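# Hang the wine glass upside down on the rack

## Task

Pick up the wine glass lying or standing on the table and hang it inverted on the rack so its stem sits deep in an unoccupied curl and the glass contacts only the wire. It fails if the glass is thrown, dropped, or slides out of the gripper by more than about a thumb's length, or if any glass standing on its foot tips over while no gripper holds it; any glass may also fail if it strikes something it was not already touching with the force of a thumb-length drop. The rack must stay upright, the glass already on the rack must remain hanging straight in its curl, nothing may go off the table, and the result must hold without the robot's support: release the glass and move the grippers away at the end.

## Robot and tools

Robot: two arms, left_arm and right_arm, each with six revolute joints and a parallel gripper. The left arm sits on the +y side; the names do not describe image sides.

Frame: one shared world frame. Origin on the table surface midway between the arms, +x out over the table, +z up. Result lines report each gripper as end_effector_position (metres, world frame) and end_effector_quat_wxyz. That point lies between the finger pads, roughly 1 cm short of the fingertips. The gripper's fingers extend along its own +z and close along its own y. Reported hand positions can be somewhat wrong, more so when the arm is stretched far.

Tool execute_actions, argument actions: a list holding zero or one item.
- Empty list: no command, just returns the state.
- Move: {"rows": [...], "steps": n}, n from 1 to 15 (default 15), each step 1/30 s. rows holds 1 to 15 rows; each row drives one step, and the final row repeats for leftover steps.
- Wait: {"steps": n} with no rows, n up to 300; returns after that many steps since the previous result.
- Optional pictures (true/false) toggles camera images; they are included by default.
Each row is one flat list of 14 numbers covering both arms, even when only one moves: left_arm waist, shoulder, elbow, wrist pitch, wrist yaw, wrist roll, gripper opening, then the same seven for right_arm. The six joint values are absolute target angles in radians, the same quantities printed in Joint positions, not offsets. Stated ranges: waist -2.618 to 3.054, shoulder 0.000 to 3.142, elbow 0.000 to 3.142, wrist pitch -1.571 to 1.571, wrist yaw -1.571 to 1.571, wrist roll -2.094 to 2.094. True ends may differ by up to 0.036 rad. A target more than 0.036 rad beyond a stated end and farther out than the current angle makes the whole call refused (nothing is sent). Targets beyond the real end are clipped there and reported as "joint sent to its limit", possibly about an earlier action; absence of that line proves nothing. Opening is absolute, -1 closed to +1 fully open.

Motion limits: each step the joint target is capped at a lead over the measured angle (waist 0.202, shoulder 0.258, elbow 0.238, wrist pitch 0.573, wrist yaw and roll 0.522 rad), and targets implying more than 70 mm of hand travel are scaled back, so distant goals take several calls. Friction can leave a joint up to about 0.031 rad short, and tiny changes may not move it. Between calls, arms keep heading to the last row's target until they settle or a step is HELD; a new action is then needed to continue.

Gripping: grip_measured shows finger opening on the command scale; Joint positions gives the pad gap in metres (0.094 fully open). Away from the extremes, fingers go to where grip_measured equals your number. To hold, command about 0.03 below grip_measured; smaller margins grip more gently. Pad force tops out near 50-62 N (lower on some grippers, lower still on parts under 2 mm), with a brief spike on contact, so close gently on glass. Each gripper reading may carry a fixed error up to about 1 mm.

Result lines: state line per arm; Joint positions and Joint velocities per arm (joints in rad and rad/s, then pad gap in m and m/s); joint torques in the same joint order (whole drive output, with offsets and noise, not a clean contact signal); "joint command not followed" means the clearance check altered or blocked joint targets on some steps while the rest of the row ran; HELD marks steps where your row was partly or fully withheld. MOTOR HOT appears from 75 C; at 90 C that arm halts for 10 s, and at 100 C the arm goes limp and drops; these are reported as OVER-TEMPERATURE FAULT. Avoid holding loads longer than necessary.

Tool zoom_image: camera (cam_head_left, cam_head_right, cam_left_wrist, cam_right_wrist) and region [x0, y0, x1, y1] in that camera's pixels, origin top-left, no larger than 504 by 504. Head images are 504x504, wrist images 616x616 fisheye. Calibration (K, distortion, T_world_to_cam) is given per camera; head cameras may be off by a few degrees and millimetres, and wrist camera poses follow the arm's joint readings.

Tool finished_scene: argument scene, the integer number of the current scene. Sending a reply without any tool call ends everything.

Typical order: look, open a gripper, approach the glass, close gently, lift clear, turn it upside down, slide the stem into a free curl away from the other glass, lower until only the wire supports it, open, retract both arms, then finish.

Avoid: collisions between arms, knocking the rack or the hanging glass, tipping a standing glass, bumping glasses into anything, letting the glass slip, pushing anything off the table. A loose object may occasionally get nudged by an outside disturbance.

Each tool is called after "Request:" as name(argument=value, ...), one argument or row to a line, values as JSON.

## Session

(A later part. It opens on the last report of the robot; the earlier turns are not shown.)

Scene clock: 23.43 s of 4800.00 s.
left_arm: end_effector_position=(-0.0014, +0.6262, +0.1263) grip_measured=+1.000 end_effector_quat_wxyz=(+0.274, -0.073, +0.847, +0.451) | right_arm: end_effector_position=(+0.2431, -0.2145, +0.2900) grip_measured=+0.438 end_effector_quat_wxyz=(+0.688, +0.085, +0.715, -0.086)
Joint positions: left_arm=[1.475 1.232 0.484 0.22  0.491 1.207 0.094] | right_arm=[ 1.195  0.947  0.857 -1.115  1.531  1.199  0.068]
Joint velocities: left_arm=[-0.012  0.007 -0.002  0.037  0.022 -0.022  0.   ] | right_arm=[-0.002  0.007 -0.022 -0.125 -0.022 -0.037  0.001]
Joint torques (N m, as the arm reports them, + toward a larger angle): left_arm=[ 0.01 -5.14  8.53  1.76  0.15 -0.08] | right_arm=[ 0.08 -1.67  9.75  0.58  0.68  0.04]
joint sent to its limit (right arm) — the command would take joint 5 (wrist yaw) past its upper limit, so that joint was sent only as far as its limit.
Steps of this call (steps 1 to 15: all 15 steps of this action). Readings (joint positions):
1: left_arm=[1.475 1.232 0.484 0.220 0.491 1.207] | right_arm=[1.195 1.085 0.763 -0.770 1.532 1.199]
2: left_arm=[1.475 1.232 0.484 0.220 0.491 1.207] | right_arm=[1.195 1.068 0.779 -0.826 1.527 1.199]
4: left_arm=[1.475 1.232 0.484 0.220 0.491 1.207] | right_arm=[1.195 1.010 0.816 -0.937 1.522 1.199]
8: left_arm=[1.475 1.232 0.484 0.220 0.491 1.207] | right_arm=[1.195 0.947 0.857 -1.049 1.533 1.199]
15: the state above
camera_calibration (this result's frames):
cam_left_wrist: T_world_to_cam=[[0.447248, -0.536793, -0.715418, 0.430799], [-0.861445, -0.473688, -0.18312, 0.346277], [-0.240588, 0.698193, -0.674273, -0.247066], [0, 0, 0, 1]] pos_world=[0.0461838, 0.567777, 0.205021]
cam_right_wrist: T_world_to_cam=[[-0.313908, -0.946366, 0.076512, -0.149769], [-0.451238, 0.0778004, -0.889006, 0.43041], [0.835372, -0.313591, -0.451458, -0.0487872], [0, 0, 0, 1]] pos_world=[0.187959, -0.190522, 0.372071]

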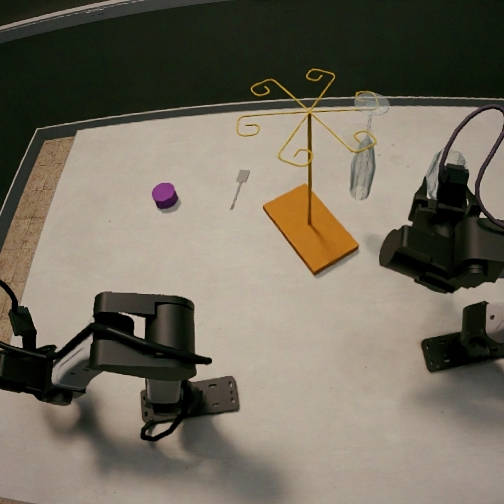

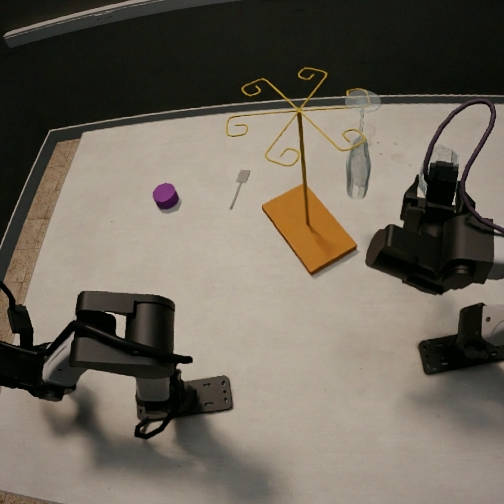

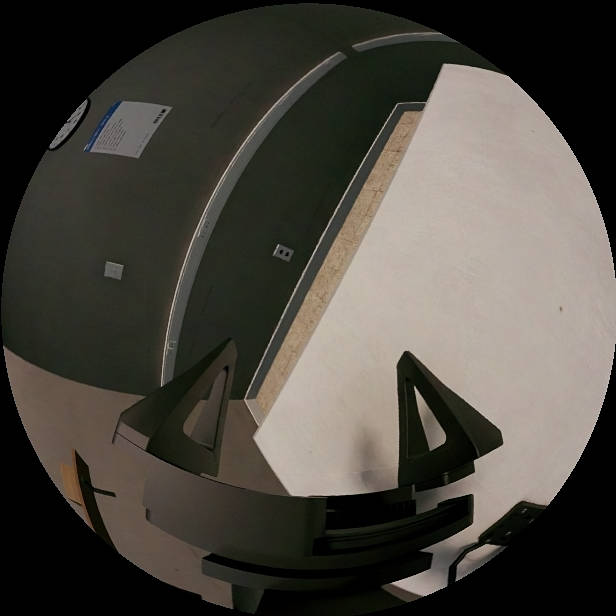

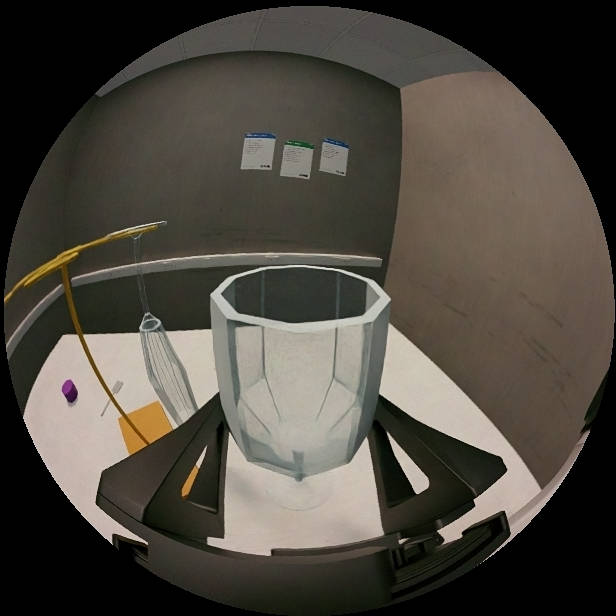

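Request:
execute_actions(
  actions=[
    {"rows":[[1.475,1.232,0.484,0.22,0.491,1.207,1,1.2,0.94,0.88,-1.14,1.57,1.17,0.40],[1.475,1.232,0.484,0.22,0.491,1.207,1,1.2,0.94,0.88,-1.14,1.57,1.12,0.40],[1.475,1.232,0.484,0.22,0.491,1.207,1,1.2,0.94,0.88,-1.14,1.57,1.06,0.40],[1.475,1.232,0.484,0.22,0.491,1.207,1,1.2,0.94,0.88,-1.14,1.57,0.99,0.40],[1.475,1.232,0.484,0.22,0.491,1.207,1,1.2,0.94,0.88,-1.14,1.57,0.92,0.40],[1.475,1.232,0.484,0.22,0.491,1.207,1,1.2,0.94,0.88,-1.14,1.57,0.85,0.40],[1.475,1.232,0.484,0.22,0.491,1.207,1,1.2,0.94,0.88,-1.14,1.57,0.78,0.40],[1.475,1.232,0.484,0.22,0.491,1.207,1,1.2,0.94,0.88,-1.14,1.57,0.71,0.40],[1.475,1.232,0.484,0.22,0.491,1.207,1,1.2,0.94,0.88,-1.14,1.57,0.64,0.40],[1.475,1.232,0.484,0.22,0.491,1.207,1,1.2,0.94,0.88,-1.14,1.57,0.57,0.40],[1.475,1.232,0.484,0.22,0.491,1.207,1,1.2,0.94,0.88,-1.14,1.57,0.5,0.40],[1.475,1.232,0.484,0.22,0.491,1.207,1,1.2,0.94,0.88,-1.14,1.57,0.43,0.40],[1.475,1.232,0.484,0.22,0.491,1.207,1,1.2,0.94,0.88,-1.14,1.57,0.36,0.40],[1.475,1.232,0.484,0.22,0.491,1.207,1,1.2,0.94,0.88,-1.14,1.57,0.29,0.40],[1.475,1.232,0.484,0.22,0.491,1.207,1,1.2,0.94,0.88,-1.14,1.57,0.22,0.40]],"steps":15},
  ],
  pictures=false,
)

Request:
execute_actions(
  actions=[
    {"rows":[[1.475,1.232,0.484,0.22,0.491,1.207,1,1.2,0.94,0.88,-1.14,1.57,0.15,0.40],[1.475,1.232,0.484,0.22,0.491,1.207,1,1.2,0.94,0.88,-1.14,1.57,0.08,0.40],[1.475,1.232,0.484,0.22,0.491,1.207,1,1.2,0.94,0.88,-1.14,1.57,0.01,0.40],[1.475,1.232,0.484,0.22,0.491,1.207,1,1.2,0.94,0.88,-1.14,1.57,-0.06,0.40],[1.475,1.232,0.484,0.22,0.491,1.207,1,1.2,0.94,0.88,-1.14,1.57,-0.13,0.40],[1.475,1.232,0.484,0.22,0.491,1.207,1,1.2,0.94,0.88,-1.14,1.57,-0.2,0.40],[1.475,1.232,0.484,0.22,0.491,1.207,1,1.2,0.94,0.88,-1.14,1.57,-0.27,0.40],[1.475,1.232,0.484,0.22,0.491,1.207,1,1.2,0.94,0.88,-1.14,1.57,-0.34,0.40],[1.475,1.232,0.484,0.22,0.491,1.207,1,1.2,0.94,0.88,-1.14,1.57,-0.41,0.40],[1.475,1.232,0.484,0.22,0.491,1.207,1,1.2,0.94,0.88,-1.14,1.57,-0.48,0.40],[1.475,1.232,0.484,0.22,0.491,1.207,1,1.2,0.94,0.88,-1.14,1.57,-0.55,0.40],[1.475,1.232,0.484,0.22,0.491,1.207,1,1.2,0.94,0.88,-1.14,1.57,-0.62,0.40],[1.475,1.232,0.484,0.22,0.491,1.207,1,1.2,0.94,0.88,-1.14,1.57,-0.69,0.40],[1.475,1.232,0.484,0.22,0.491,1.207,1,1.2,0.94,0.88,-1.14,1.57,-0.76,0.40],[1.475,1.232,0.484,0.22,0.491,1.207,1,1.2,0.94,0.88,-1.14,1.57,-0.83,0.40]],"steps":15},
  ],
  pictures=false,
)

Request:
execute_actions(
  actions=[
    {"rows":[[1.475,1.232,0.484,0.22,0.491,1.207,1,1.2,0.94,0.88,-1.14,1.57,-0.91,0.40],[1.475,1.232,0.484,0.22,0.491,1.207,1,1.2,0.94,0.88,-1.14,1.57,-0.99,0.40],[1.475,1.232,0.484,0.22,0.491,1.207,1,1.2,0.94,0.88,-1.14,1.57,-1.07,0.40],[1.475,1.232,0.484,0.22,0.491,1.207,1,1.2,0.94,0.88,-1.14,1.57,-1.15,0.40],[1.475,1.232,0.484,0.22,0.491,1.207,1,1.2,0.94,0.88,-1.14,1.57,-1.23,0.40],[1.475,1.232,0.484,0.22,0.491,1.207,1,1.2,0.94,0.88,-1.14,1.57,-1.31,0.40],[1.475,1.232,0.484,0.22,0.491,1.207,1,1.2,0.94,0.88,-1.14,1.57,-1.39,0.40],[1.475,1.232,0.484,0.22,0.491,1.207,1,1.2,0.94,0.88,-1.14,1.57,-1.47,0.40],[1.475,1.232,0.484,0.22,0.491,1.207,1,1.2,0.94,0.88,-1.14,1.57,-1.55,0.40],[1.475,1.232,0.484,0.22,0.491,1.207,1,1.2,0.94,0.88,-1.14,1.57,-1.63,0.40],[1.475,1.232,0.484,0.22,0.491,1.207,1,1.2,0.94,0.88,-1.14,1.57,-1.71,0.40],[1.475,1.232,0.484,0.22,0.491,1.207,1,1.2,0.94,0.88,-1.14,1.57,-1.79,0.40],[1.475,1.232,0.484,0.22,0.491,1.207,1,1.2,0.94,0.88,-1.14,1.57,-1.86,0.40],[1.475,1.232,0.484,0.22,0.491,1.207,1,1.2,0.94,0.88,-1.14,1.57,-1.94,0.40]],"steps":15},
  ],
)

Scene clock: 28.57 s of 4800.00 s.
left_arm: end_effector_position=(-0.0014, +0.6262, +0.1263) grip_measured=+1.000 end_effector_quat_wxyz=(+0.274, -0.073, +0.847, +0.451) | right_arm: end_effector_position=(+0.2429, -0.2155, +0.2890) grip_measured=+0.438 end_effector_quat_wxyz=(+0.616, -0.166, +0.702, -0.316)
Joint positions: left_arm=[1.475 1.232 0.484 0.22  0.491 1.207 0.094] | right_arm=[ 1.195  0.947  0.857 -1.13   1.527  0.513  0.068]
Joint velocities: left_arm=[ 0.002 -0.012  0.002 -0.066 -0.022 -0.037  0.   ] | right_arm=[-0.007 -0.012 -0.012  0.022  0.022 -1.897 -0.   ]
Joint torques (N m, as the arm reports them, + toward a larger angle): left_arm=[ 0.02 -5.13  8.55  1.77  0.15 -0.07] | right_arm=[ 0.   -1.76  9.81  0.66  0.72  0.  ]
joint sent to its limit (right arm) — the command would take joint 5 (wrist yaw) past its upper limit, so that joint was sent only as far as its limit.
Steps of this call (steps 1 to 30: the robot went on to your last target; steps 31 to 120: nothing new was sent; then 0.63 s passed at rest; steps 121 to 135: all 15 steps of this action). Readings (joint positions):
121: left_arm=[1.475 1.232 0.484 0.220 0.491 1.207] | right_arm=[1.195 0.947 0.857 -1.129 1.531 1.195]
122: left_arm=[1.475 1.232 0.484 0.220 0.491 1.207] | right_arm=[1.195 0.947 0.857 -1.129 1.530 1.185]
124: left_arm=[1.475 1.232 0.484 0.220 0.491 1.207] | right_arm=[1.195 0.947 0.857 -1.129 1.530 1.135]
128: left_arm=[1.475 1.232 0.484 0.220 0.491 1.207] | right_arm=[1.195 0.947 0.857 -1.130 1.529 0.950]
135: the state above

Scene clock: 29.07 s of 4800.00 s.
left_arm: end_effector_position=(-0.0014, +0.6262, +0.1263) grip_measured=+1.000 end_effector_quat_wxyz=(+0.274, -0.073, +0.847, +0.451) | right_arm: end_effector_position=(+0.2429, -0.2153, +0.2885) grip_measured=+0.438 end_effector_quat_wxyz=(+0.379, -0.493, +0.528, -0.578)
Joint positions: left_arm=[1.475 1.232 0.484 0.22  0.491 1.207 0.094] | right_arm=[ 1.195  0.947  0.857 -1.13   1.524 -0.522  0.068]
Joint velocities: left_arm=[-0.002 -0.017 -0.017  0.022 -0.007  0.022  0.   ] | right_arm=[-0.007  0.007 -0.007  0.066  0.007 -2.073 -0.001]
Joint torques (N m, as the arm reports them, + toward a larger angle): left_arm=[ 0.01 -5.14  8.54  1.77  0.15 -0.08] | right_arm=[ 0.06 -1.75  9.9   0.71  0.74  0.03]
joint sent to its limit (right arm) — the command would take joint 5 (wrist yaw) past its upper limit, so that joint was sent only as far as its limit.
Steps of this call (steps 1 to 15: all 15 steps of this action). Readings (joint positions):
1: left_arm=[1.475 1.232 0.484 0.220 0.491 1.207] | right_arm=[1.195 0.947 0.857 -1.130 1.527 0.446]
2: left_arm=[1.475 1.232 0.484 0.220 0.491 1.207] | right_arm=[1.195 0.947 0.857 -1.130 1.527 0.378]
4: left_arm=[1.475 1.232 0.484 0.220 0.491 1.207] | right_arm=[1.195 0.947 0.857 -1.130 1.526 0.242]
8: left_arm=[1.475 1.232 0.484 0.220 0.491 1.207] | right_arm=[1.195 0.947 0.857 -1.130 1.526 -0.034]
15: the state above

Scene clock: 29.57 s of 4800.00 s.
left_arm: end_effector_position=(-0.0014, +0.6262, +0.1263) grip_measured=+1.000 end_effector_quat_wxyz=(+0.274, -0.073, +0.847, +0.451) | right_arm: end_effector_position=(+0.2429, -0.2154, +0.2883) grip_measured=+0.438 end_effector_quat_wxyz=(-0.005, +0.701, -0.176, +0.691)
Joint positions: left_arm=[1.475 1.232 0.484 0.22  0.491 1.207 0.094] | right_arm=[ 1.195  0.947  0.857 -1.132  1.523 -1.667  0.068]
Joint velocities: left_arm=[-0.007 -0.017 -0.002 -0.007  0.066  0.037  0.   ] | right_arm=[-0.012  0.012 -0.012 -0.051 -0.081 -1.868 -0.   ]
Joint torques (N m, as the arm reports them, + toward a larger angle): left_arm=[ 0.01 -5.14  8.54  1.76  0.15 -0.07] | right_arm=[-0.01 -1.64  9.78  0.64  0.73 -0.01]
joint sent to its limit (right arm) — the command would take joint 5 (wrist yaw) past its upper limit, so that joint was sent only as far as its limit.
Steps of this call (steps 1 to 15: all 15 steps of this action). Readings (joint positions):
1: left_arm=[1.475 1.232 0.484 0.220 0.491 1.207] | right_arm=[1.195 0.947 0.857 -1.130 1.524 -0.593]
2: left_arm=[1.475 1.232 0.484 0.220 0.491 1.207] | right_arm=[1.195 0.947 0.857 -1.130 1.524 -0.666]
4: left_arm=[1.475 1.232 0.484 0.220 0.491 1.207] | right_arm=[1.195 0.947 0.857 -1.131 1.524 -0.816]
8: left_arm=[1.475 1.232 0.484 0.220 0.491 1.207] | right_arm=[1.195 0.947 0.857 -1.131 1.523 -1.127]
15: the state above
camera_calibration (this result's frames):
cam_left_wrist: T_world_to_cam=[[0.447248, -0.536793, -0.715418, 0.430799], [-0.861445, -0.473688, -0.18312, 0.346277], [-0.240588, 0.698193, -0.674273, -0.247066], [0, 0, 0, 1]] pos_world=[0.0461838, 0.567777, 0.205021]
cam_right_wrist: T_world_to_cam=[[0.162475, 0.968871, 0.18679, 0.114497], [-0.419996, -0.103393, 0.901617, -0.134046], [0.892863, -0.224942, 0.390124, -0.287099], [0, 0, 0, 1]] pos_world=[0.181438, -0.189373, 0.211475]

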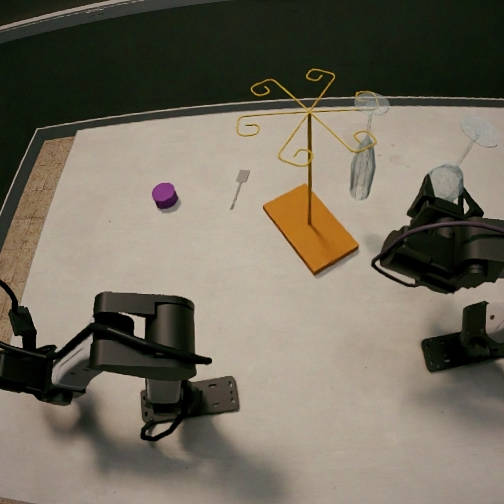

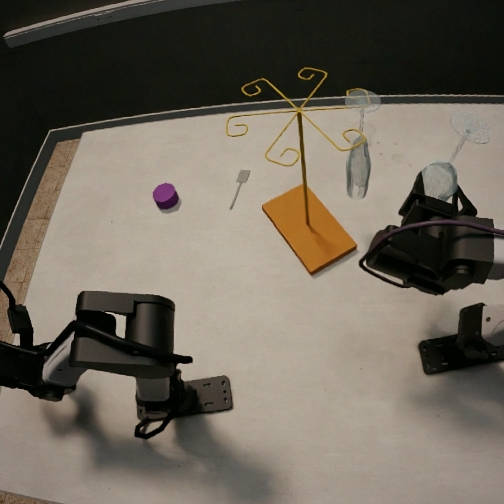

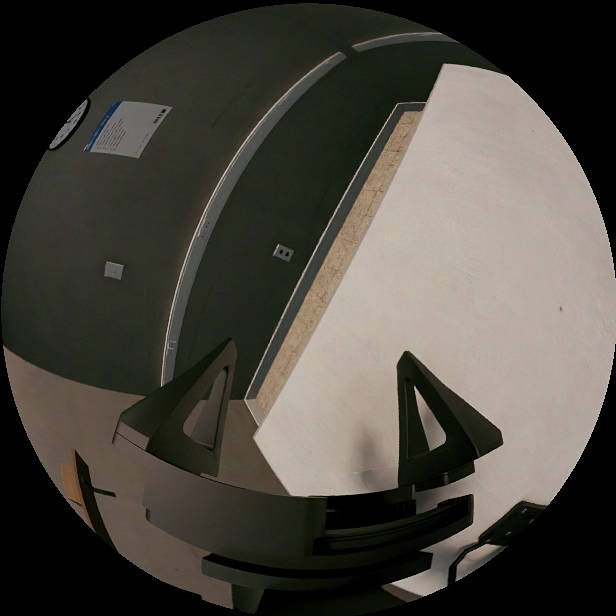

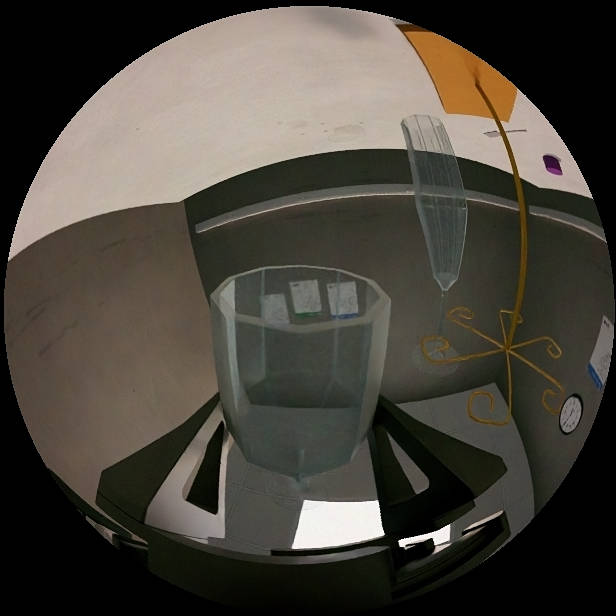

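Request:
execute_actions(
  actions=[
    {"rows":[[1.475,1.232,0.484,0.22,0.491,1.207,1,1.23,0.96,0.88,-1.14,1.57,-1.94,0.40],[1.475,1.232,0.484,0.22,0.491,1.207,1,1.27,0.99,0.89,-1.12,1.57,-1.94,0.40],[1.475,1.232,0.484,0.22,0.491,1.207,1,1.31,1.03,0.9,-1.09,1.57,-1.94,0.40],[1.475,1.232,0.484,0.22,0.491,1.207,1,1.35,1.08,0.92,-1.06,1.57,-1.94,0.40],[1.475,1.232,0.484,0.22,0.491,1.207,1,1.38,1.13,0.94,-1.03,1.57,-1.94,0.40],[1.475,1.232,0.484,0.22,0.491,1.207,1,1.41,1.18,0.96,-1.0,1.57,-1.94,0.40],[1.475,1.232,0.484,0.22,0.491,1.207,1,1.43,1.23,0.98,-0.97,1.57,-1.94,0.40],[1.475,1.232,0.484,0.22,0.491,1.207,1,1.44,1.28,1.0,-0.94,1.57,-1.94,0.40],[1.475,1.232,0.484,0.22,0.491,1.207,1,1.44,1.33,1.02,-0.91,1.57,-1.94,0.40],[1.475,1.232,0.484,0.22,0.491,1.207,1,1.44,1.38,1.04,-0.88,1.57,-1.94,0.40],[1.475,1.232,0.484,0.22,0.491,1.207,1,1.44,1.43,1.06,-0.85,1.57,-1.94,0.40],[1.475,1.232,0.484,0.22,0.491,1.207,1,1.44,1.48,1.08,-0.82,1.57,-1.94,0.40]],"steps":15},
  ],
)

Scene clock: 32.90 s of 4800.00 s.
left_arm: end_effector_position=(-0.0014, +0.6262, +0.1263) grip_measured=+1.000 end_effector_quat_wxyz=(+0.274, -0.073, +0.847, +0.451) | right_arm: end_effector_position=(+0.2164, -0.0499, +0.2469) grip_measured=+0.438 end_effector_quat_wxyz=(+0.041, +0.723, +0.040, +0.689)
Joint positions: left_arm=[1.475 1.232 0.484 0.22  0.491 1.207 0.094] | right_arm=[ 1.435  1.479  1.042 -0.886  1.521 -1.934  0.068]
Joint velocities: left_arm=[-0.002  0.002 -0.007 -0.022  0.037 -0.095  0.   ] | right_arm=[-0.017  0.374 -0.002  0.418 -0.066 -0.051  0.   ]
Joint torques (N m, as the arm reports them, + toward a larger angle): left_arm=[ 0.01 -5.14  8.54  1.77  0.15 -0.07] | right_arm=[ 0.16 -7.9  11.08  0.58  0.87 -0.04]
joint sent to its limit (right arm) — the command would take joint 5 (wrist yaw) past its upper limit, so that joint was sent only as far as its limit.
Steps of this call (steps 1 to 30: the robot went on to your last target; steps 31 to 85: nothing new was sent; steps 86 to 100: all 15 steps of this action). Readings (joint positions):
86: left_arm=[1.475 1.232 0.484 0.220 0.491 1.207] | right_arm=[1.200 0.947 0.857 -1.132 1.523 -1.932]
87: left_arm=[1.475 1.232 0.484 0.220 0.491 1.207] | right_arm=[1.215 0.950 0.857 -1.133 1.525 -1.932]
89: left_arm=[1.475 1.232 0.484 0.220 0.491 1.207] | right_arm=[1.276 0.985 0.867 -1.131 1.526 -1.933]
93: left_arm=[1.475 1.232 0.484 0.220 0.491 1.207] | right_arm=[1.403 1.176 0.937 -1.064 1.527 -1.934]
100: the state above
camera_calibration (this result's frames):
cam_left_wrist: T_world_to_cam=[[0.447248, -0.536793, -0.715418, 0.430799], [-0.861445, -0.473688, -0.18312, 0.346277], [-0.240588, 0.698193, -0.674273, -0.247066], [0, 0, 0, 1]] pos_world=[0.0461838, 0.567777, 0.205021]
cam_right_wrist: T_world_to_cam=[[-0.0854033, 0.980283, -0.178188, 0.110527], [-0.378909, 0.133449, 0.915762, -0.0912755], [0.921485, 0.145726, 0.360041, -0.190384], [0, 0, 0, 1]] pos_world=[0.15029, -0.0684229, 0.171827]

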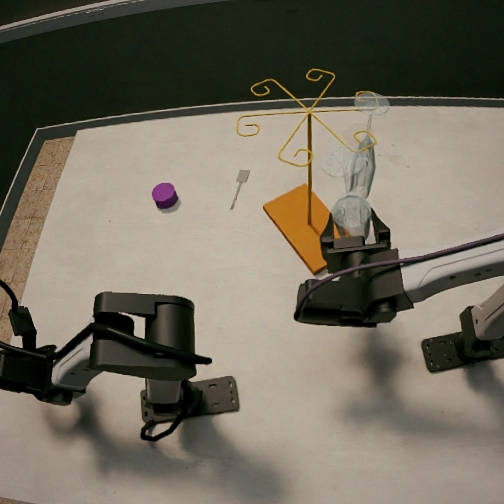

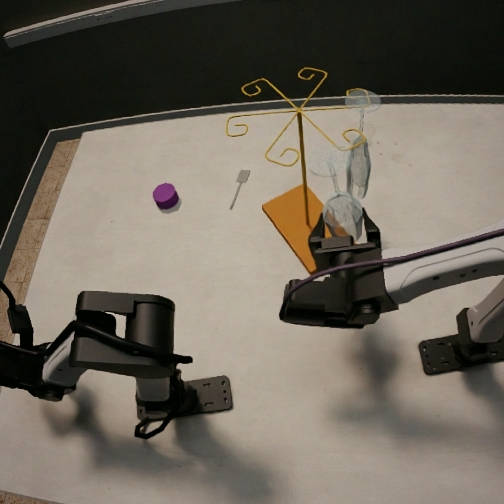

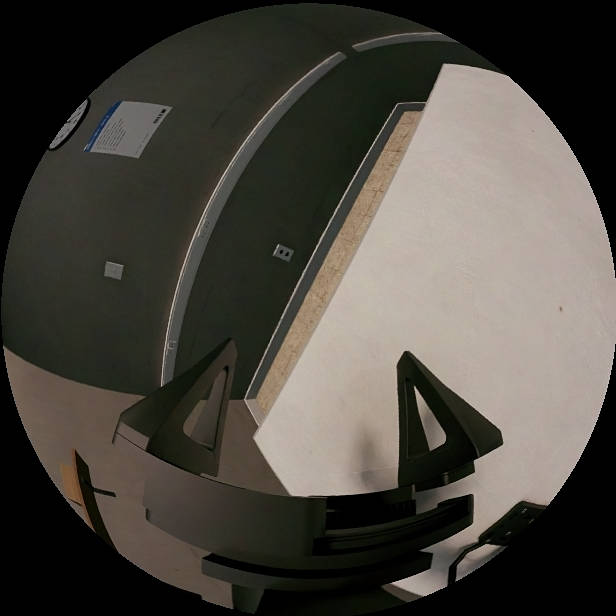

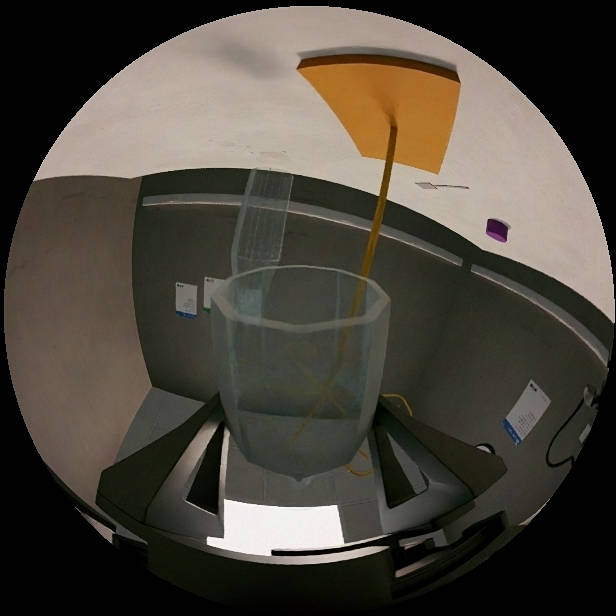

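Request:
execute_actions(
  actions=[
    {"rows":[[1.475,1.232,0.484,0.22,0.491,1.207,1,1.47,1.49,1.08,-0.8,1.57,-1.94,0.40],[1.475,1.232,0.484,0.22,0.491,1.207,1,1.5,1.51,1.09,-0.79,1.57,-1.94,0.40],[1.475,1.232,0.484,0.22,0.491,1.207,1,1.5,1.54,1.11,-0.78,1.57,-1.94,0.40],[1.475,1.232,0.484,0.22,0.491,1.207,1,1.5,1.57,1.14,-0.77,1.57,-1.94,0.40],[1.475,1.232,0.484,0.22,0.491,1.207,1,1.5,1.59,1.17,-0.77,1.57,-1.94,0.40]],"steps":15},
  ],
)

Request:
zoom_image(
  camera="cam_head_left",
  region=[220,50,420,250],
)

Request:
zoom_image(
  camera="cam_head_right",
  region=[210,50,410,250],
)

Scene clock: 34.10 s of 4800.00 s.
left_arm: end_effector_position=(-0.0014, +0.6262, +0.1263) grip_measured=+1.000 end_effector_quat_wxyz=(+0.274, -0.073, +0.847, +0.451) | right_arm: end_effector_position=(+0.1980, -0.0058, +0.2468) grip_measured=+0.438 end_effector_quat_wxyz=(-0.009, +0.723, +0.036, +0.690)
Joint positions: left_arm=[1.475 1.232 0.484 0.22  0.491 1.207 0.094] | right_arm=[ 1.498  1.584  1.135 -0.796  1.52  -1.935  0.068]
Joint velocities: left_arm=[ 0.017 -0.017 -0.002 -0.007  0.022 -0.007  0.   ] | right_arm=[-0.007 -0.012 -0.007 -0.051 -0.007 -0.051 -0.   ]
Joint torques (N m, as the arm reports them, + toward a larger angle): left_arm=[ 0.01 -5.14  8.54  1.77  0.15 -0.07] | right_arm=[-0.23 -6.55 10.55  0.89  0.77 -0.04]
joint sent to its limit (right arm) — the command would take joint 5 (wrist yaw) past its upper limit, so that joint was sent only as far as its limit.
Steps of this call (steps 1 to 21: the robot went on to your last target; steps 22 to 36: all 15 steps of this action). Readings (joint positions):
22: left_arm=[1.475 1.232 0.484 0.220 0.491 1.207] | right_arm=[1.438 1.488 1.042 -0.844 1.518 -1.934]
23: left_arm=[1.475 1.232 0.484 0.220 0.491 1.207] | right_arm=[1.448 1.488 1.042 -0.841 1.519 -1.934]
25: left_arm=[1.475 1.232 0.484 0.220 0.491 1.207] | right_arm=[1.478 1.508 1.063 -0.837 1.520 -1.935]
29: left_arm=[1.475 1.232 0.484 0.220 0.491 1.207] | right_arm=[1.498 1.580 1.134 -0.801 1.520 -1.935]
36: the state above
camera_calibration (this result's frames):
cam_left_wrist: T_world_to_cam=[[0.447248, -0.536793, -0.715418, 0.430799], [-0.861445, -0.473688, -0.18312, 0.346277], [-0.240588, 0.698193, -0.674273, -0.247066], [0, 0, 0, 1]] pos_world=[0.0461838, 0.567777, 0.205021]
cam_right_wrist: T_world_to_cam=[[-0.148284, 0.983766, -0.101071, 0.0591733], [-0.382245, 0.0372431, 0.92331, -0.105822], [0.912086, 0.175546, 0.370517, -0.180351], [0, 0, 0, 1]] pos_world=[0.13282, -0.0226116, 0.170511]

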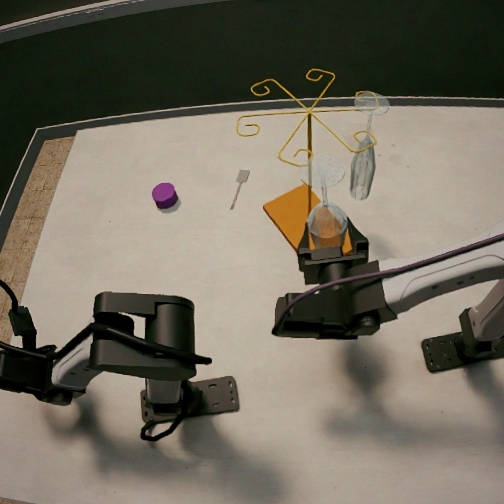

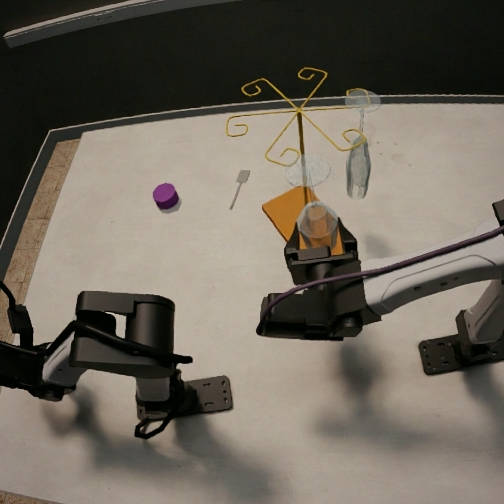

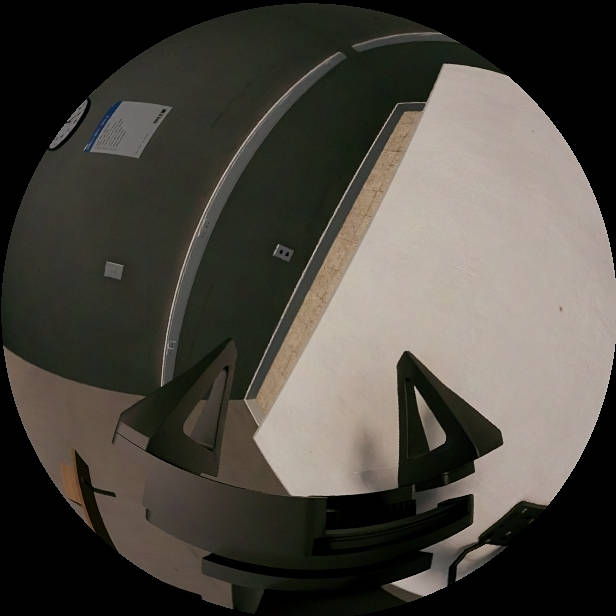

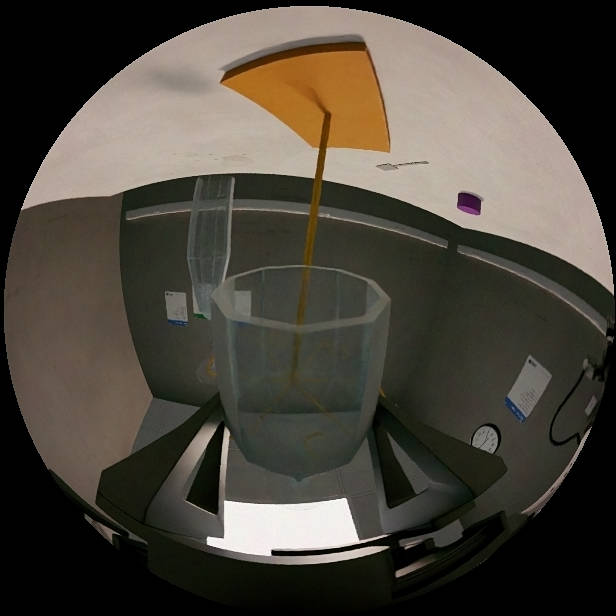

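Region (220, 50, 420, 250) of cam_head_left's 504x504 image, scaled by 2.520, with more detail than that image has.

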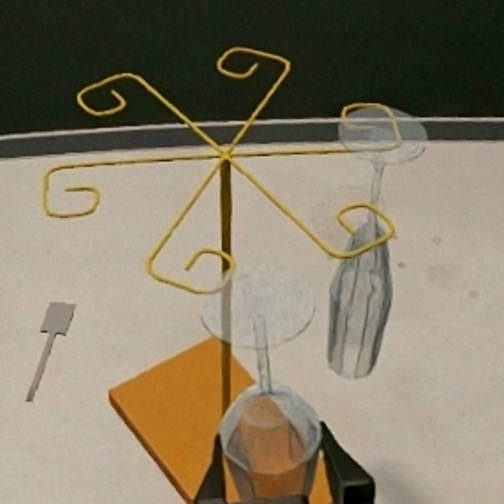

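Region (210, 50, 410, 250) of cam_head_right's 504x504 image, scaled by 2.520, with more detail than that image has.

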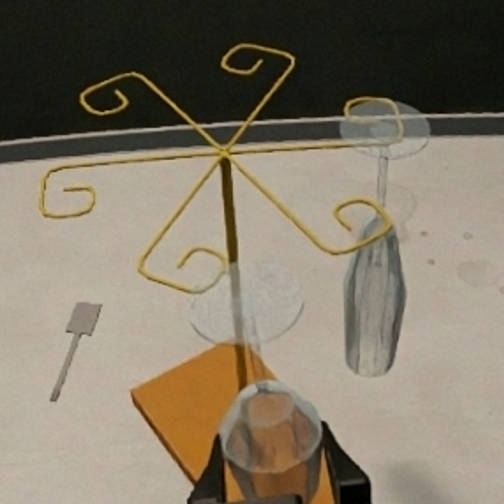

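Request:
execute_actions(
  actions=[
    {"rows":[[1.475,1.232,0.484,0.22,0.491,1.207,1,1.46,1.59,1.17,-0.77,1.57,-1.94,0.40],[1.475,1.232,0.484,0.22,0.491,1.207,1,1.42,1.6,1.18,-0.77,1.57,-1.94,0.40],[1.475,1.232,0.484,0.22,0.491,1.207,1,1.39,1.61,1.2,-0.77,1.57,-1.94,0.40],[1.475,1.232,0.484,0.22,0.491,1.207,1,1.36,1.63,1.22,-0.78,1.57,-1.94,0.40],[1.475,1.232,0.484,0.22,0.491,1.207,1,1.33,1.645,1.235,-0.78,1.57,-1.94,0.40]],"steps":12},
  ],
)

Request:
zoom_image(
  camera="cam_head_left",
  region=[220,50,420,250],
)

Scene clock: 36.63 s of 4800.00 s.
left_arm: end_effector_position=(-0.0014, +0.6262, +0.1263) grip_measured=+1.000 end_effector_quat_wxyz=(+0.274, -0.073, +0.847, +0.451) | right_arm: end_effector_position=(+0.2504, -0.0222, +0.2502) grip_measured=+0.438 end_effector_quat_wxyz=(+0.045, +0.723, -0.033, +0.689)
Joint positions: left_arm=[1.475 1.232 0.484 0.22  0.491 1.207 0.094] | right_arm=[ 1.324  1.636  1.201 -0.791  1.52  -1.935  0.068]
Joint velocities: left_arm=[-0.007  0.007 -0.007  0.022 -0.037 -0.022  0.   ] | right_arm=[-0.002  0.002 -0.007  0.007 -0.066 -0.051 -0.001]
Joint torques (N m, as the arm reports them, + toward a larger angle): left_arm=[ 0.01 -5.14  8.53  1.77  0.15 -0.07] | right_arm=[ 0.05 -6.76 10.68  0.8   0.76 -0.05]
joint sent to its limit (right arm) — the command would take joint 5 (wrist yaw) past its upper limit, so that joint was sent only as far as its limit.
Steps of this call (steps 1 to 15: the robot went on to your last target; steps 16 to 64: nothing new was sent; steps 65 to 76: all 12 steps of this action). Readings (joint positions):
65: left_arm=[1.475 1.232 0.484 0.220 0.491 1.207] | right_arm=[1.495 1.584 1.135 -0.795 1.520 -1.935]
66: left_arm=[1.475 1.232 0.484 0.220 0.491 1.207] | right_arm=[1.484 1.584 1.135 -0.794 1.520 -1.935]
68: left_arm=[1.475 1.232 0.484 0.220 0.491 1.207] | right_arm=[1.432 1.595 1.153 -0.795 1.520 -1.935]
72: left_arm=[1.475 1.232 0.484 0.220 0.491 1.207] | right_arm=[1.328 1.633 1.200 -0.791 1.520 -1.935]
76: the state above
camera_calibration (this result's frames):
cam_left_wrist: T_world_to_cam=[[0.447248, -0.536793, -0.715418, 0.430799], [-0.861445, -0.473688, -0.18312, 0.346277], [-0.240588, 0.698193, -0.674273, -0.247066], [0, 0, 0, 1]] pos_world=[0.0461838, 0.567777, 0.205021]
cam_right_wrist: T_world_to_cam=[[0.0247884, 0.996183, -0.08369, 0.0359964], [-0.372058, 0.0868951, 0.924133, -0.0899117], [0.927878, 0.00822976, 0.372792, -0.234784], [0, 0, 0, 1]] pos_world=[0.183506, -0.0261139, 0.173629]

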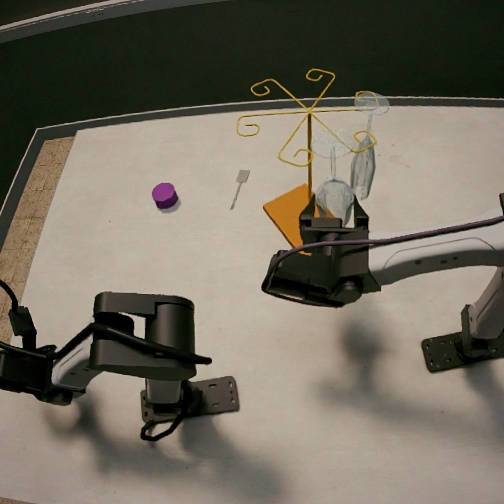

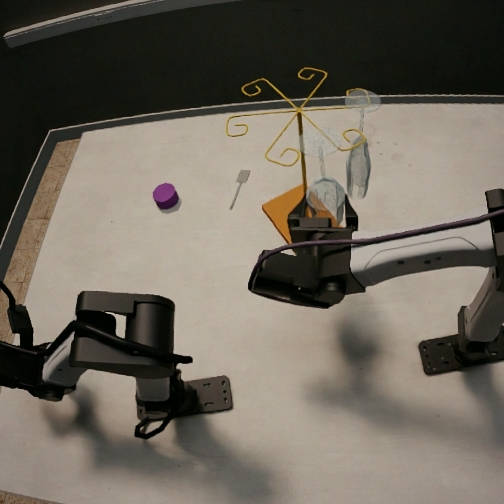

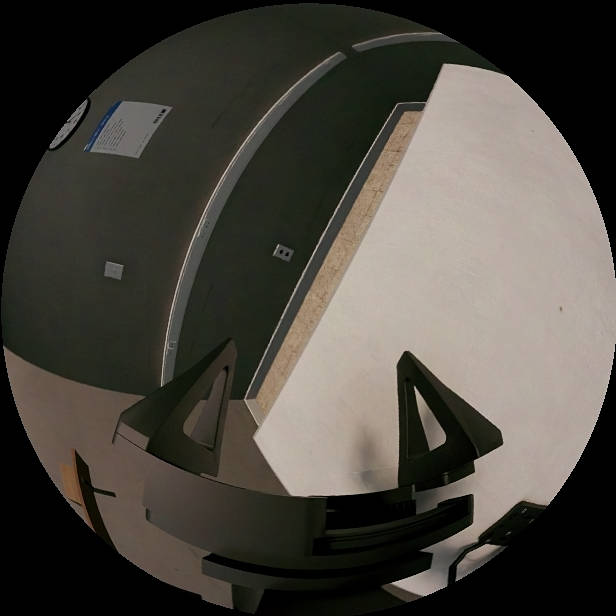

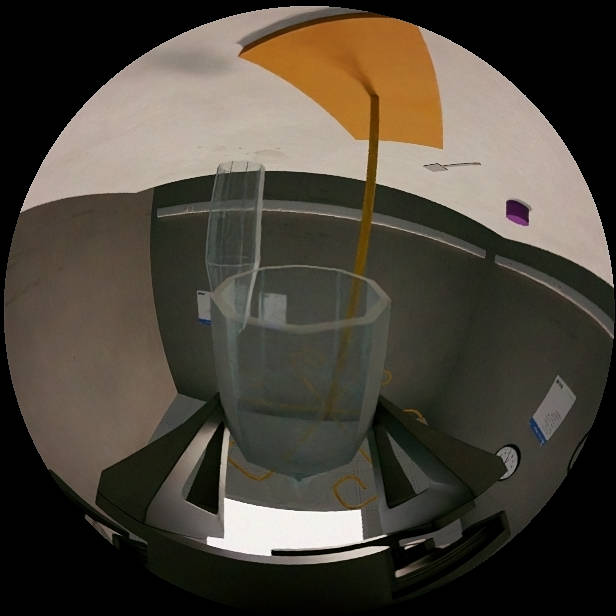

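Region (220, 50, 420, 250) of cam_head_left's 504x504 image, scaled by 2.520, with more detail than that image has.

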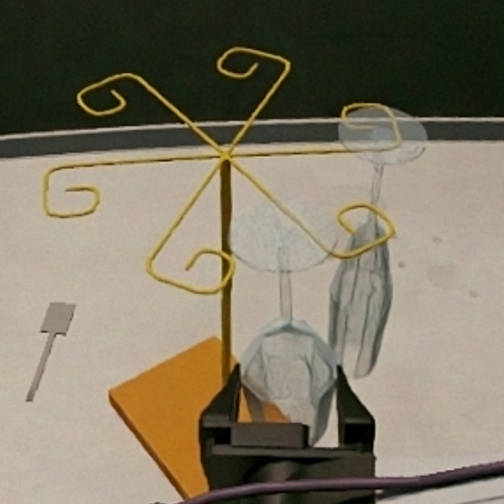

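Request:
execute_actions(
  actions=[
    {"rows":[[1.475,1.232,0.484,0.22,0.491,1.207,1,1.31,1.67,1.265,-0.78,1.57,-1.94,0.40],[1.475,1.232,0.484,0.22,0.491,1.207,1,1.29,1.70,1.295,-0.79,1.57,-1.94,0.40],[1.475,1.232,0.484,0.22,0.491,1.207,1,1.27,1.725,1.325,-0.79,1.57,-1.94,0.40],[1.475,1.232,0.484,0.22,0.491,1.207,1,1.25,1.75,1.355,-0.8,1.57,-1.94,0.40],[1.475,1.232,0.484,0.22,0.491,1.207,1,1.23,1.775,1.38,-0.8,1.57,-1.94,0.40],[1.475,1.232,0.484,0.22,0.491,1.207,1,1.21,1.8,1.405,-0.8,1.57,-1.94,0.40]],"steps":13},
  ],
)

Request:
zoom_image(
  camera="cam_head_left",
  region=[220,50,420,250],
)

Request:
zoom_image(
  camera="cam_head_right",
  region=[210,50,410,250],
)

Scene clock: 38.90 s of 4800.00 s.
left_arm: end_effector_position=(-0.0014, +0.6262, +0.1263) grip_measured=+1.000 end_effector_quat_wxyz=(+0.274, -0.073, +0.847, +0.451) | right_arm: end_effector_position=(+0.2931, -0.0074, +0.2454) grip_measured=+0.439 end_effector_quat_wxyz=(+0.086, +0.719, -0.075, +0.685)
Joint positions: left_arm=[1.475 1.232 0.484 0.22  0.491 1.207 0.094] | right_arm=[ 1.206  1.799  1.369 -0.797  1.522 -1.936  0.068]
Joint velocities: left_arm=[-0.007 -0.017 -0.007  0.007  0.007  0.051  0.   ] | right_arm=[-0.002 -0.002  0.012  0.022  0.066  0.066 -0.   ]
Joint torques (N m, as the arm reports them, + toward a larger angle): left_arm=[ 0.01 -5.13  8.54  1.76  0.15 -0.08] | right_arm=[-0.14 -9.25 10.85  0.64  0.8  -0.04]
joint sent to its limit (right arm) — the command would take joint 5 (wrist yaw) past its upper limit, so that joint was sent only as far as its limit.
Steps of this call (steps 1 to 15: the robot went on to your last target; steps 16 to 55: nothing new was sent; steps 56 to 68: all 13 steps of this action). Readings (joint positions):
56: left_arm=[1.475 1.232 0.484 0.220 0.491 1.207] | right_arm=[1.323 1.639 1.205 -0.794 1.520 -1.935]
57: left_arm=[1.475 1.232 0.484 0.220 0.491 1.207] | right_arm=[1.319 1.650 1.219 -0.797 1.520 -1.936]
59: left_arm=[1.475 1.232 0.484 0.220 0.491 1.207] | right_arm=[1.297 1.692 1.272 -0.799 1.521 -1.936]
63: left_arm=[1.475 1.232 0.484 0.220 0.491 1.207] | right_arm=[1.224 1.783 1.366 -0.797 1.522 -1.936]
68: the state above
camera_calibration (this result's frames):
cam_left_wrist: T_world_to_cam=[[0.447248, -0.536793, -0.715418, 0.430799], [-0.861445, -0.473688, -0.18312, 0.346277], [-0.240588, 0.698193, -0.674273, -0.247066], [0, 0, 0, 1]] pos_world=[0.0461838, 0.567777, 0.205021]
cam_right_wrist: T_world_to_cam=[[0.141954, 0.986187, -0.0853489, -0.0142295], [-0.360202, 0.131774, 0.923521, -0.0738302], [0.922011, -0.100355, 0.373932, -0.272085], [0, 0, 0, 1]] pos_world=[0.226292, -0.00354311, 0.168711]

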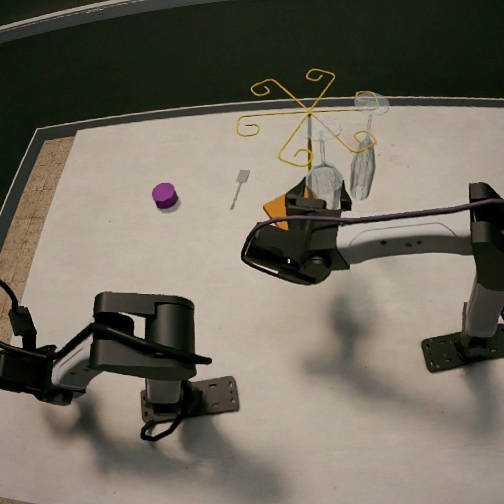

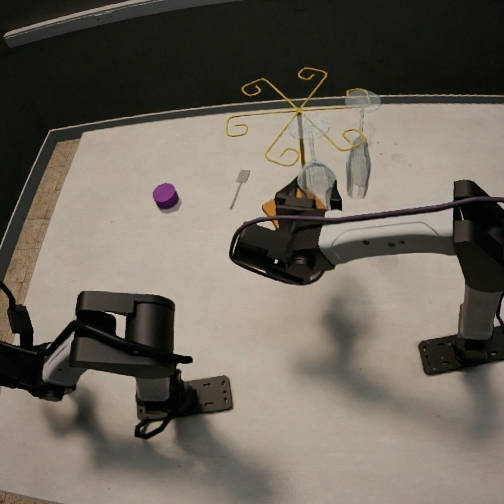

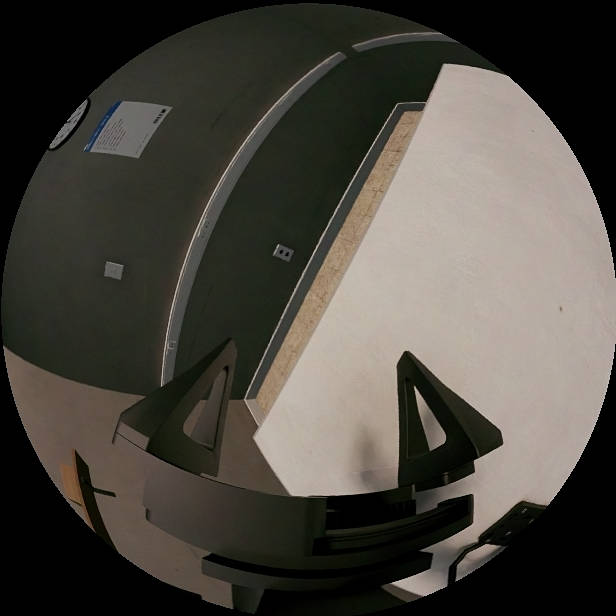

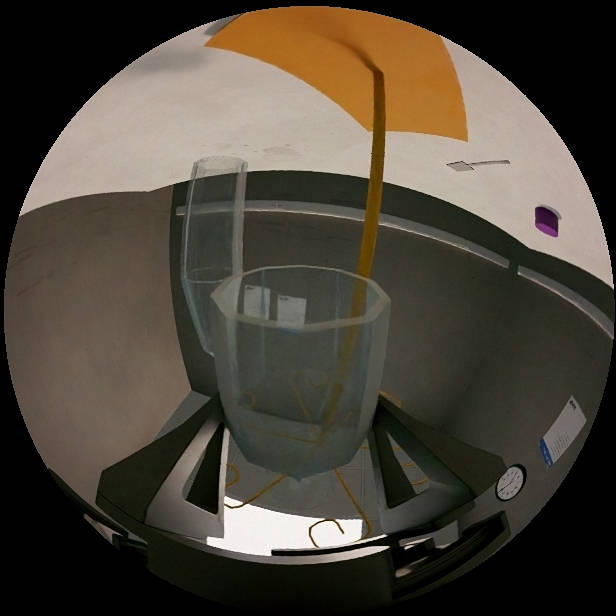

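Region (220, 50, 420, 250) of cam_head_left's 504x504 image, scaled by 2.520, with more detail than that image has.

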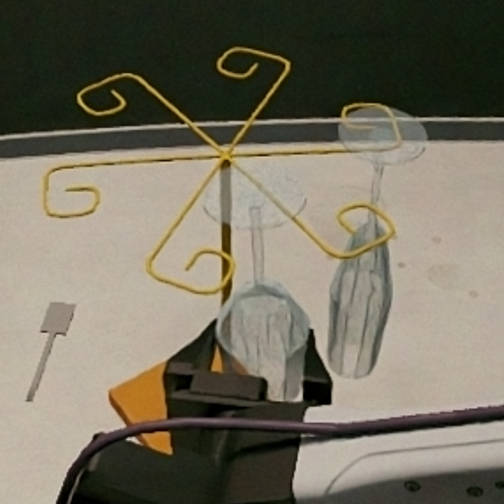

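Region (210, 50, 410, 250) of cam_head_right's 504x504 image, scaled by 2.520, with more detail than that image has.

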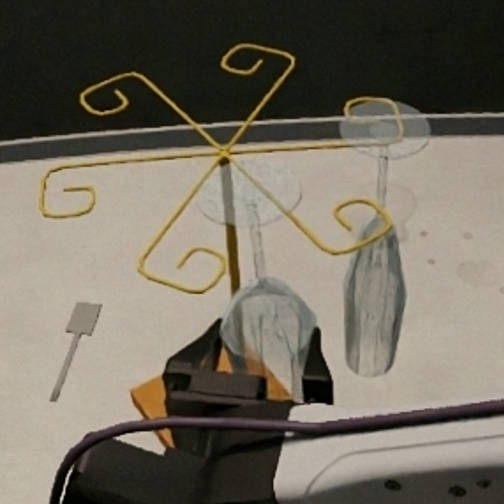

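Request:
execute_actions(
  actions=[
    {"rows":[[1.475,1.232,0.484,0.22,0.491,1.207,1,1.215,1.82,1.43,-0.81,1.57,-1.94,0.40],[1.475,1.232,0.484,0.22,0.491,1.207,1,1.22,1.84,1.46,-0.81,1.57,-1.94,0.40],[1.475,1.232,0.484,0.22,0.491,1.207,1,1.23,1.86,1.49,-0.82,1.57,-1.94,0.40],[1.475,1.232,0.484,0.22,0.491,1.207,1,1.24,1.88,1.515,-0.83,1.57,-1.94,0.40],[1.475,1.232,0.484,0.22,0.491,1.207,1,1.25,1.897,1.54,-0.84,1.57,-1.94,0.40]],"steps":13},
  ],
)

Request:
zoom_image(
  camera="cam_head_left",
  region=[220,50,420,250],
)

Scene clock: 41.23 s of 4800.00 s.
left_arm: end_effector_position=(-0.0014, +0.6262, +0.1263) grip_measured=+1.000 end_effector_quat_wxyz=(+0.274, -0.073, +0.847, +0.451) | right_arm: end_effector_position=(+0.2849, +0.0294, +0.2501) grip_measured=+0.439 end_effector_quat_wxyz=(+0.066, +0.720, -0.064, +0.688)
Joint positions: left_arm=[1.475 1.232 0.484 0.22  0.491 1.207 0.094] | right_arm=[ 1.25   1.892  1.506 -0.825  1.523 -1.936  0.068]
Joint velocities: left_arm=[ 0.012  0.002 -0.012  0.051 -0.022 -0.051  0.   ] | right_arm=[ 0.012  0.007  0.007 -0.051  0.022 -0.066  0.   ]
Joint torques (N m, as the arm reports them, + toward a larger angle): left_arm=[ 0.01 -5.13  8.54  1.76  0.15 -0.07] | right_arm=[-0.39 -9.82 10.89  0.58  0.74 -0.01]
joint sent to its limit (right arm) — the command would take joint 5 (wrist yaw) past its upper limit, so that joint was sent only as far as its limit.
Steps of this call (steps 1 to 15: the robot went on to your last target; steps 16 to 57: nothing new was sent; steps 58 to 70: all 13 steps of this action). Readings (joint positions):
58: left_arm=[1.475 1.232 0.484 0.220 0.491 1.207] | right_arm=[1.206 1.801 1.373 -0.801 1.522 -1.936]
59: left_arm=[1.475 1.232 0.484 0.220 0.491 1.207] | right_arm=[1.207 1.808 1.386 -0.807 1.522 -1.936]
61: left_arm=[1.475 1.232 0.484 0.220 0.491 1.207] | right_arm=[1.212 1.837 1.434 -0.815 1.522 -1.936]
65: left_arm=[1.475 1.232 0.484 0.220 0.491 1.207] | right_arm=[1.242 1.887 1.504 -0.817 1.523 -1.936]
70: the state above
camera_calibration (this result's frames):
cam_left_wrist: T_world_to_cam=[[0.447248, -0.536793, -0.715418, 0.430799], [-0.861445, -0.473688, -0.18312, 0.346277], [-0.240588, 0.698193, -0.674273, -0.247066], [0, 0, 0, 1]] pos_world=[0.0461838, 0.567777, 0.205021]
cam_right_wrist: T_world_to_cam=[[0.099277, 0.992572, -0.0703235, -0.0407788], [-0.369378, 0.102384, 0.923622, -0.0825881], [0.923961, -0.0657185, 0.376798, -0.264887], [0, 0, 0, 1]] pos_world=[0.218288, 0.0315235, 0.173222]

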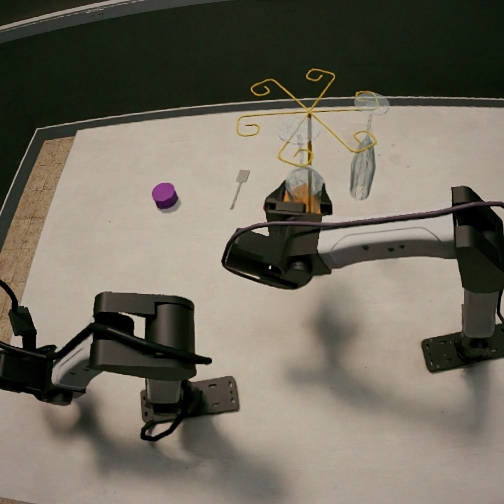

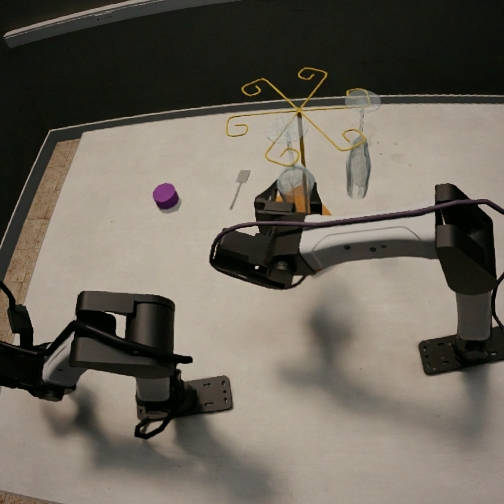

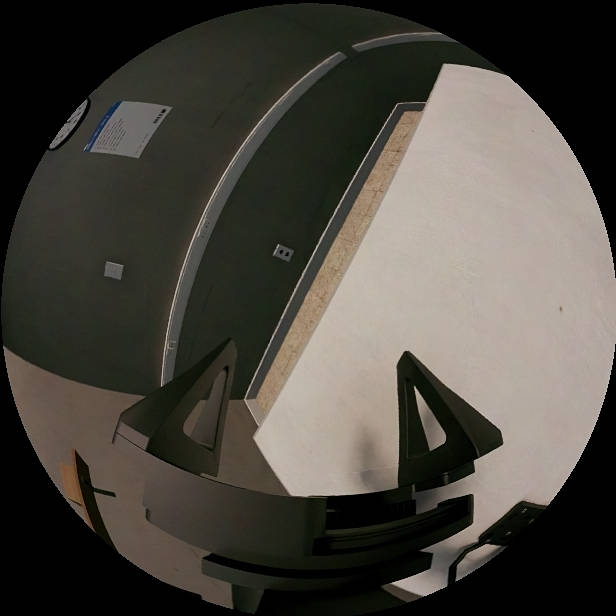

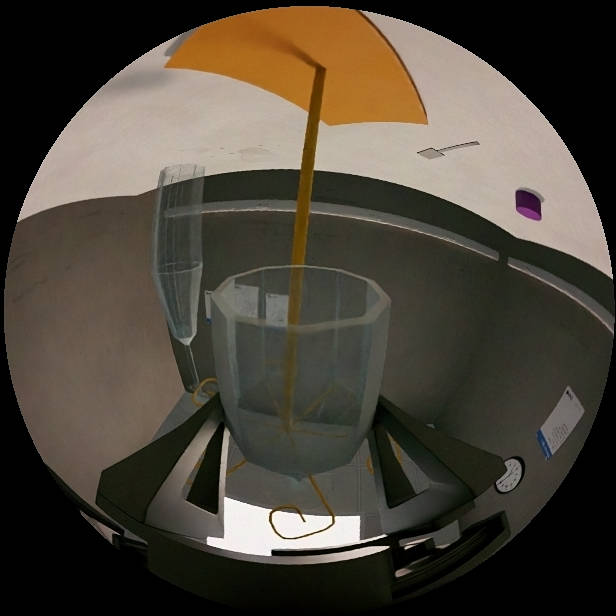

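Region (220, 50, 420, 250) of cam_head_left's 504x504 image, scaled by 2.520, with more detail than that image has.

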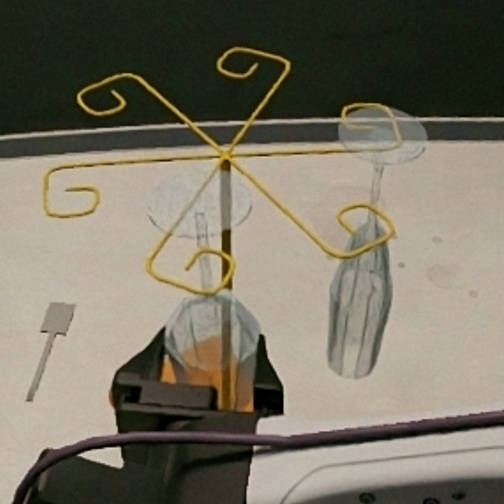

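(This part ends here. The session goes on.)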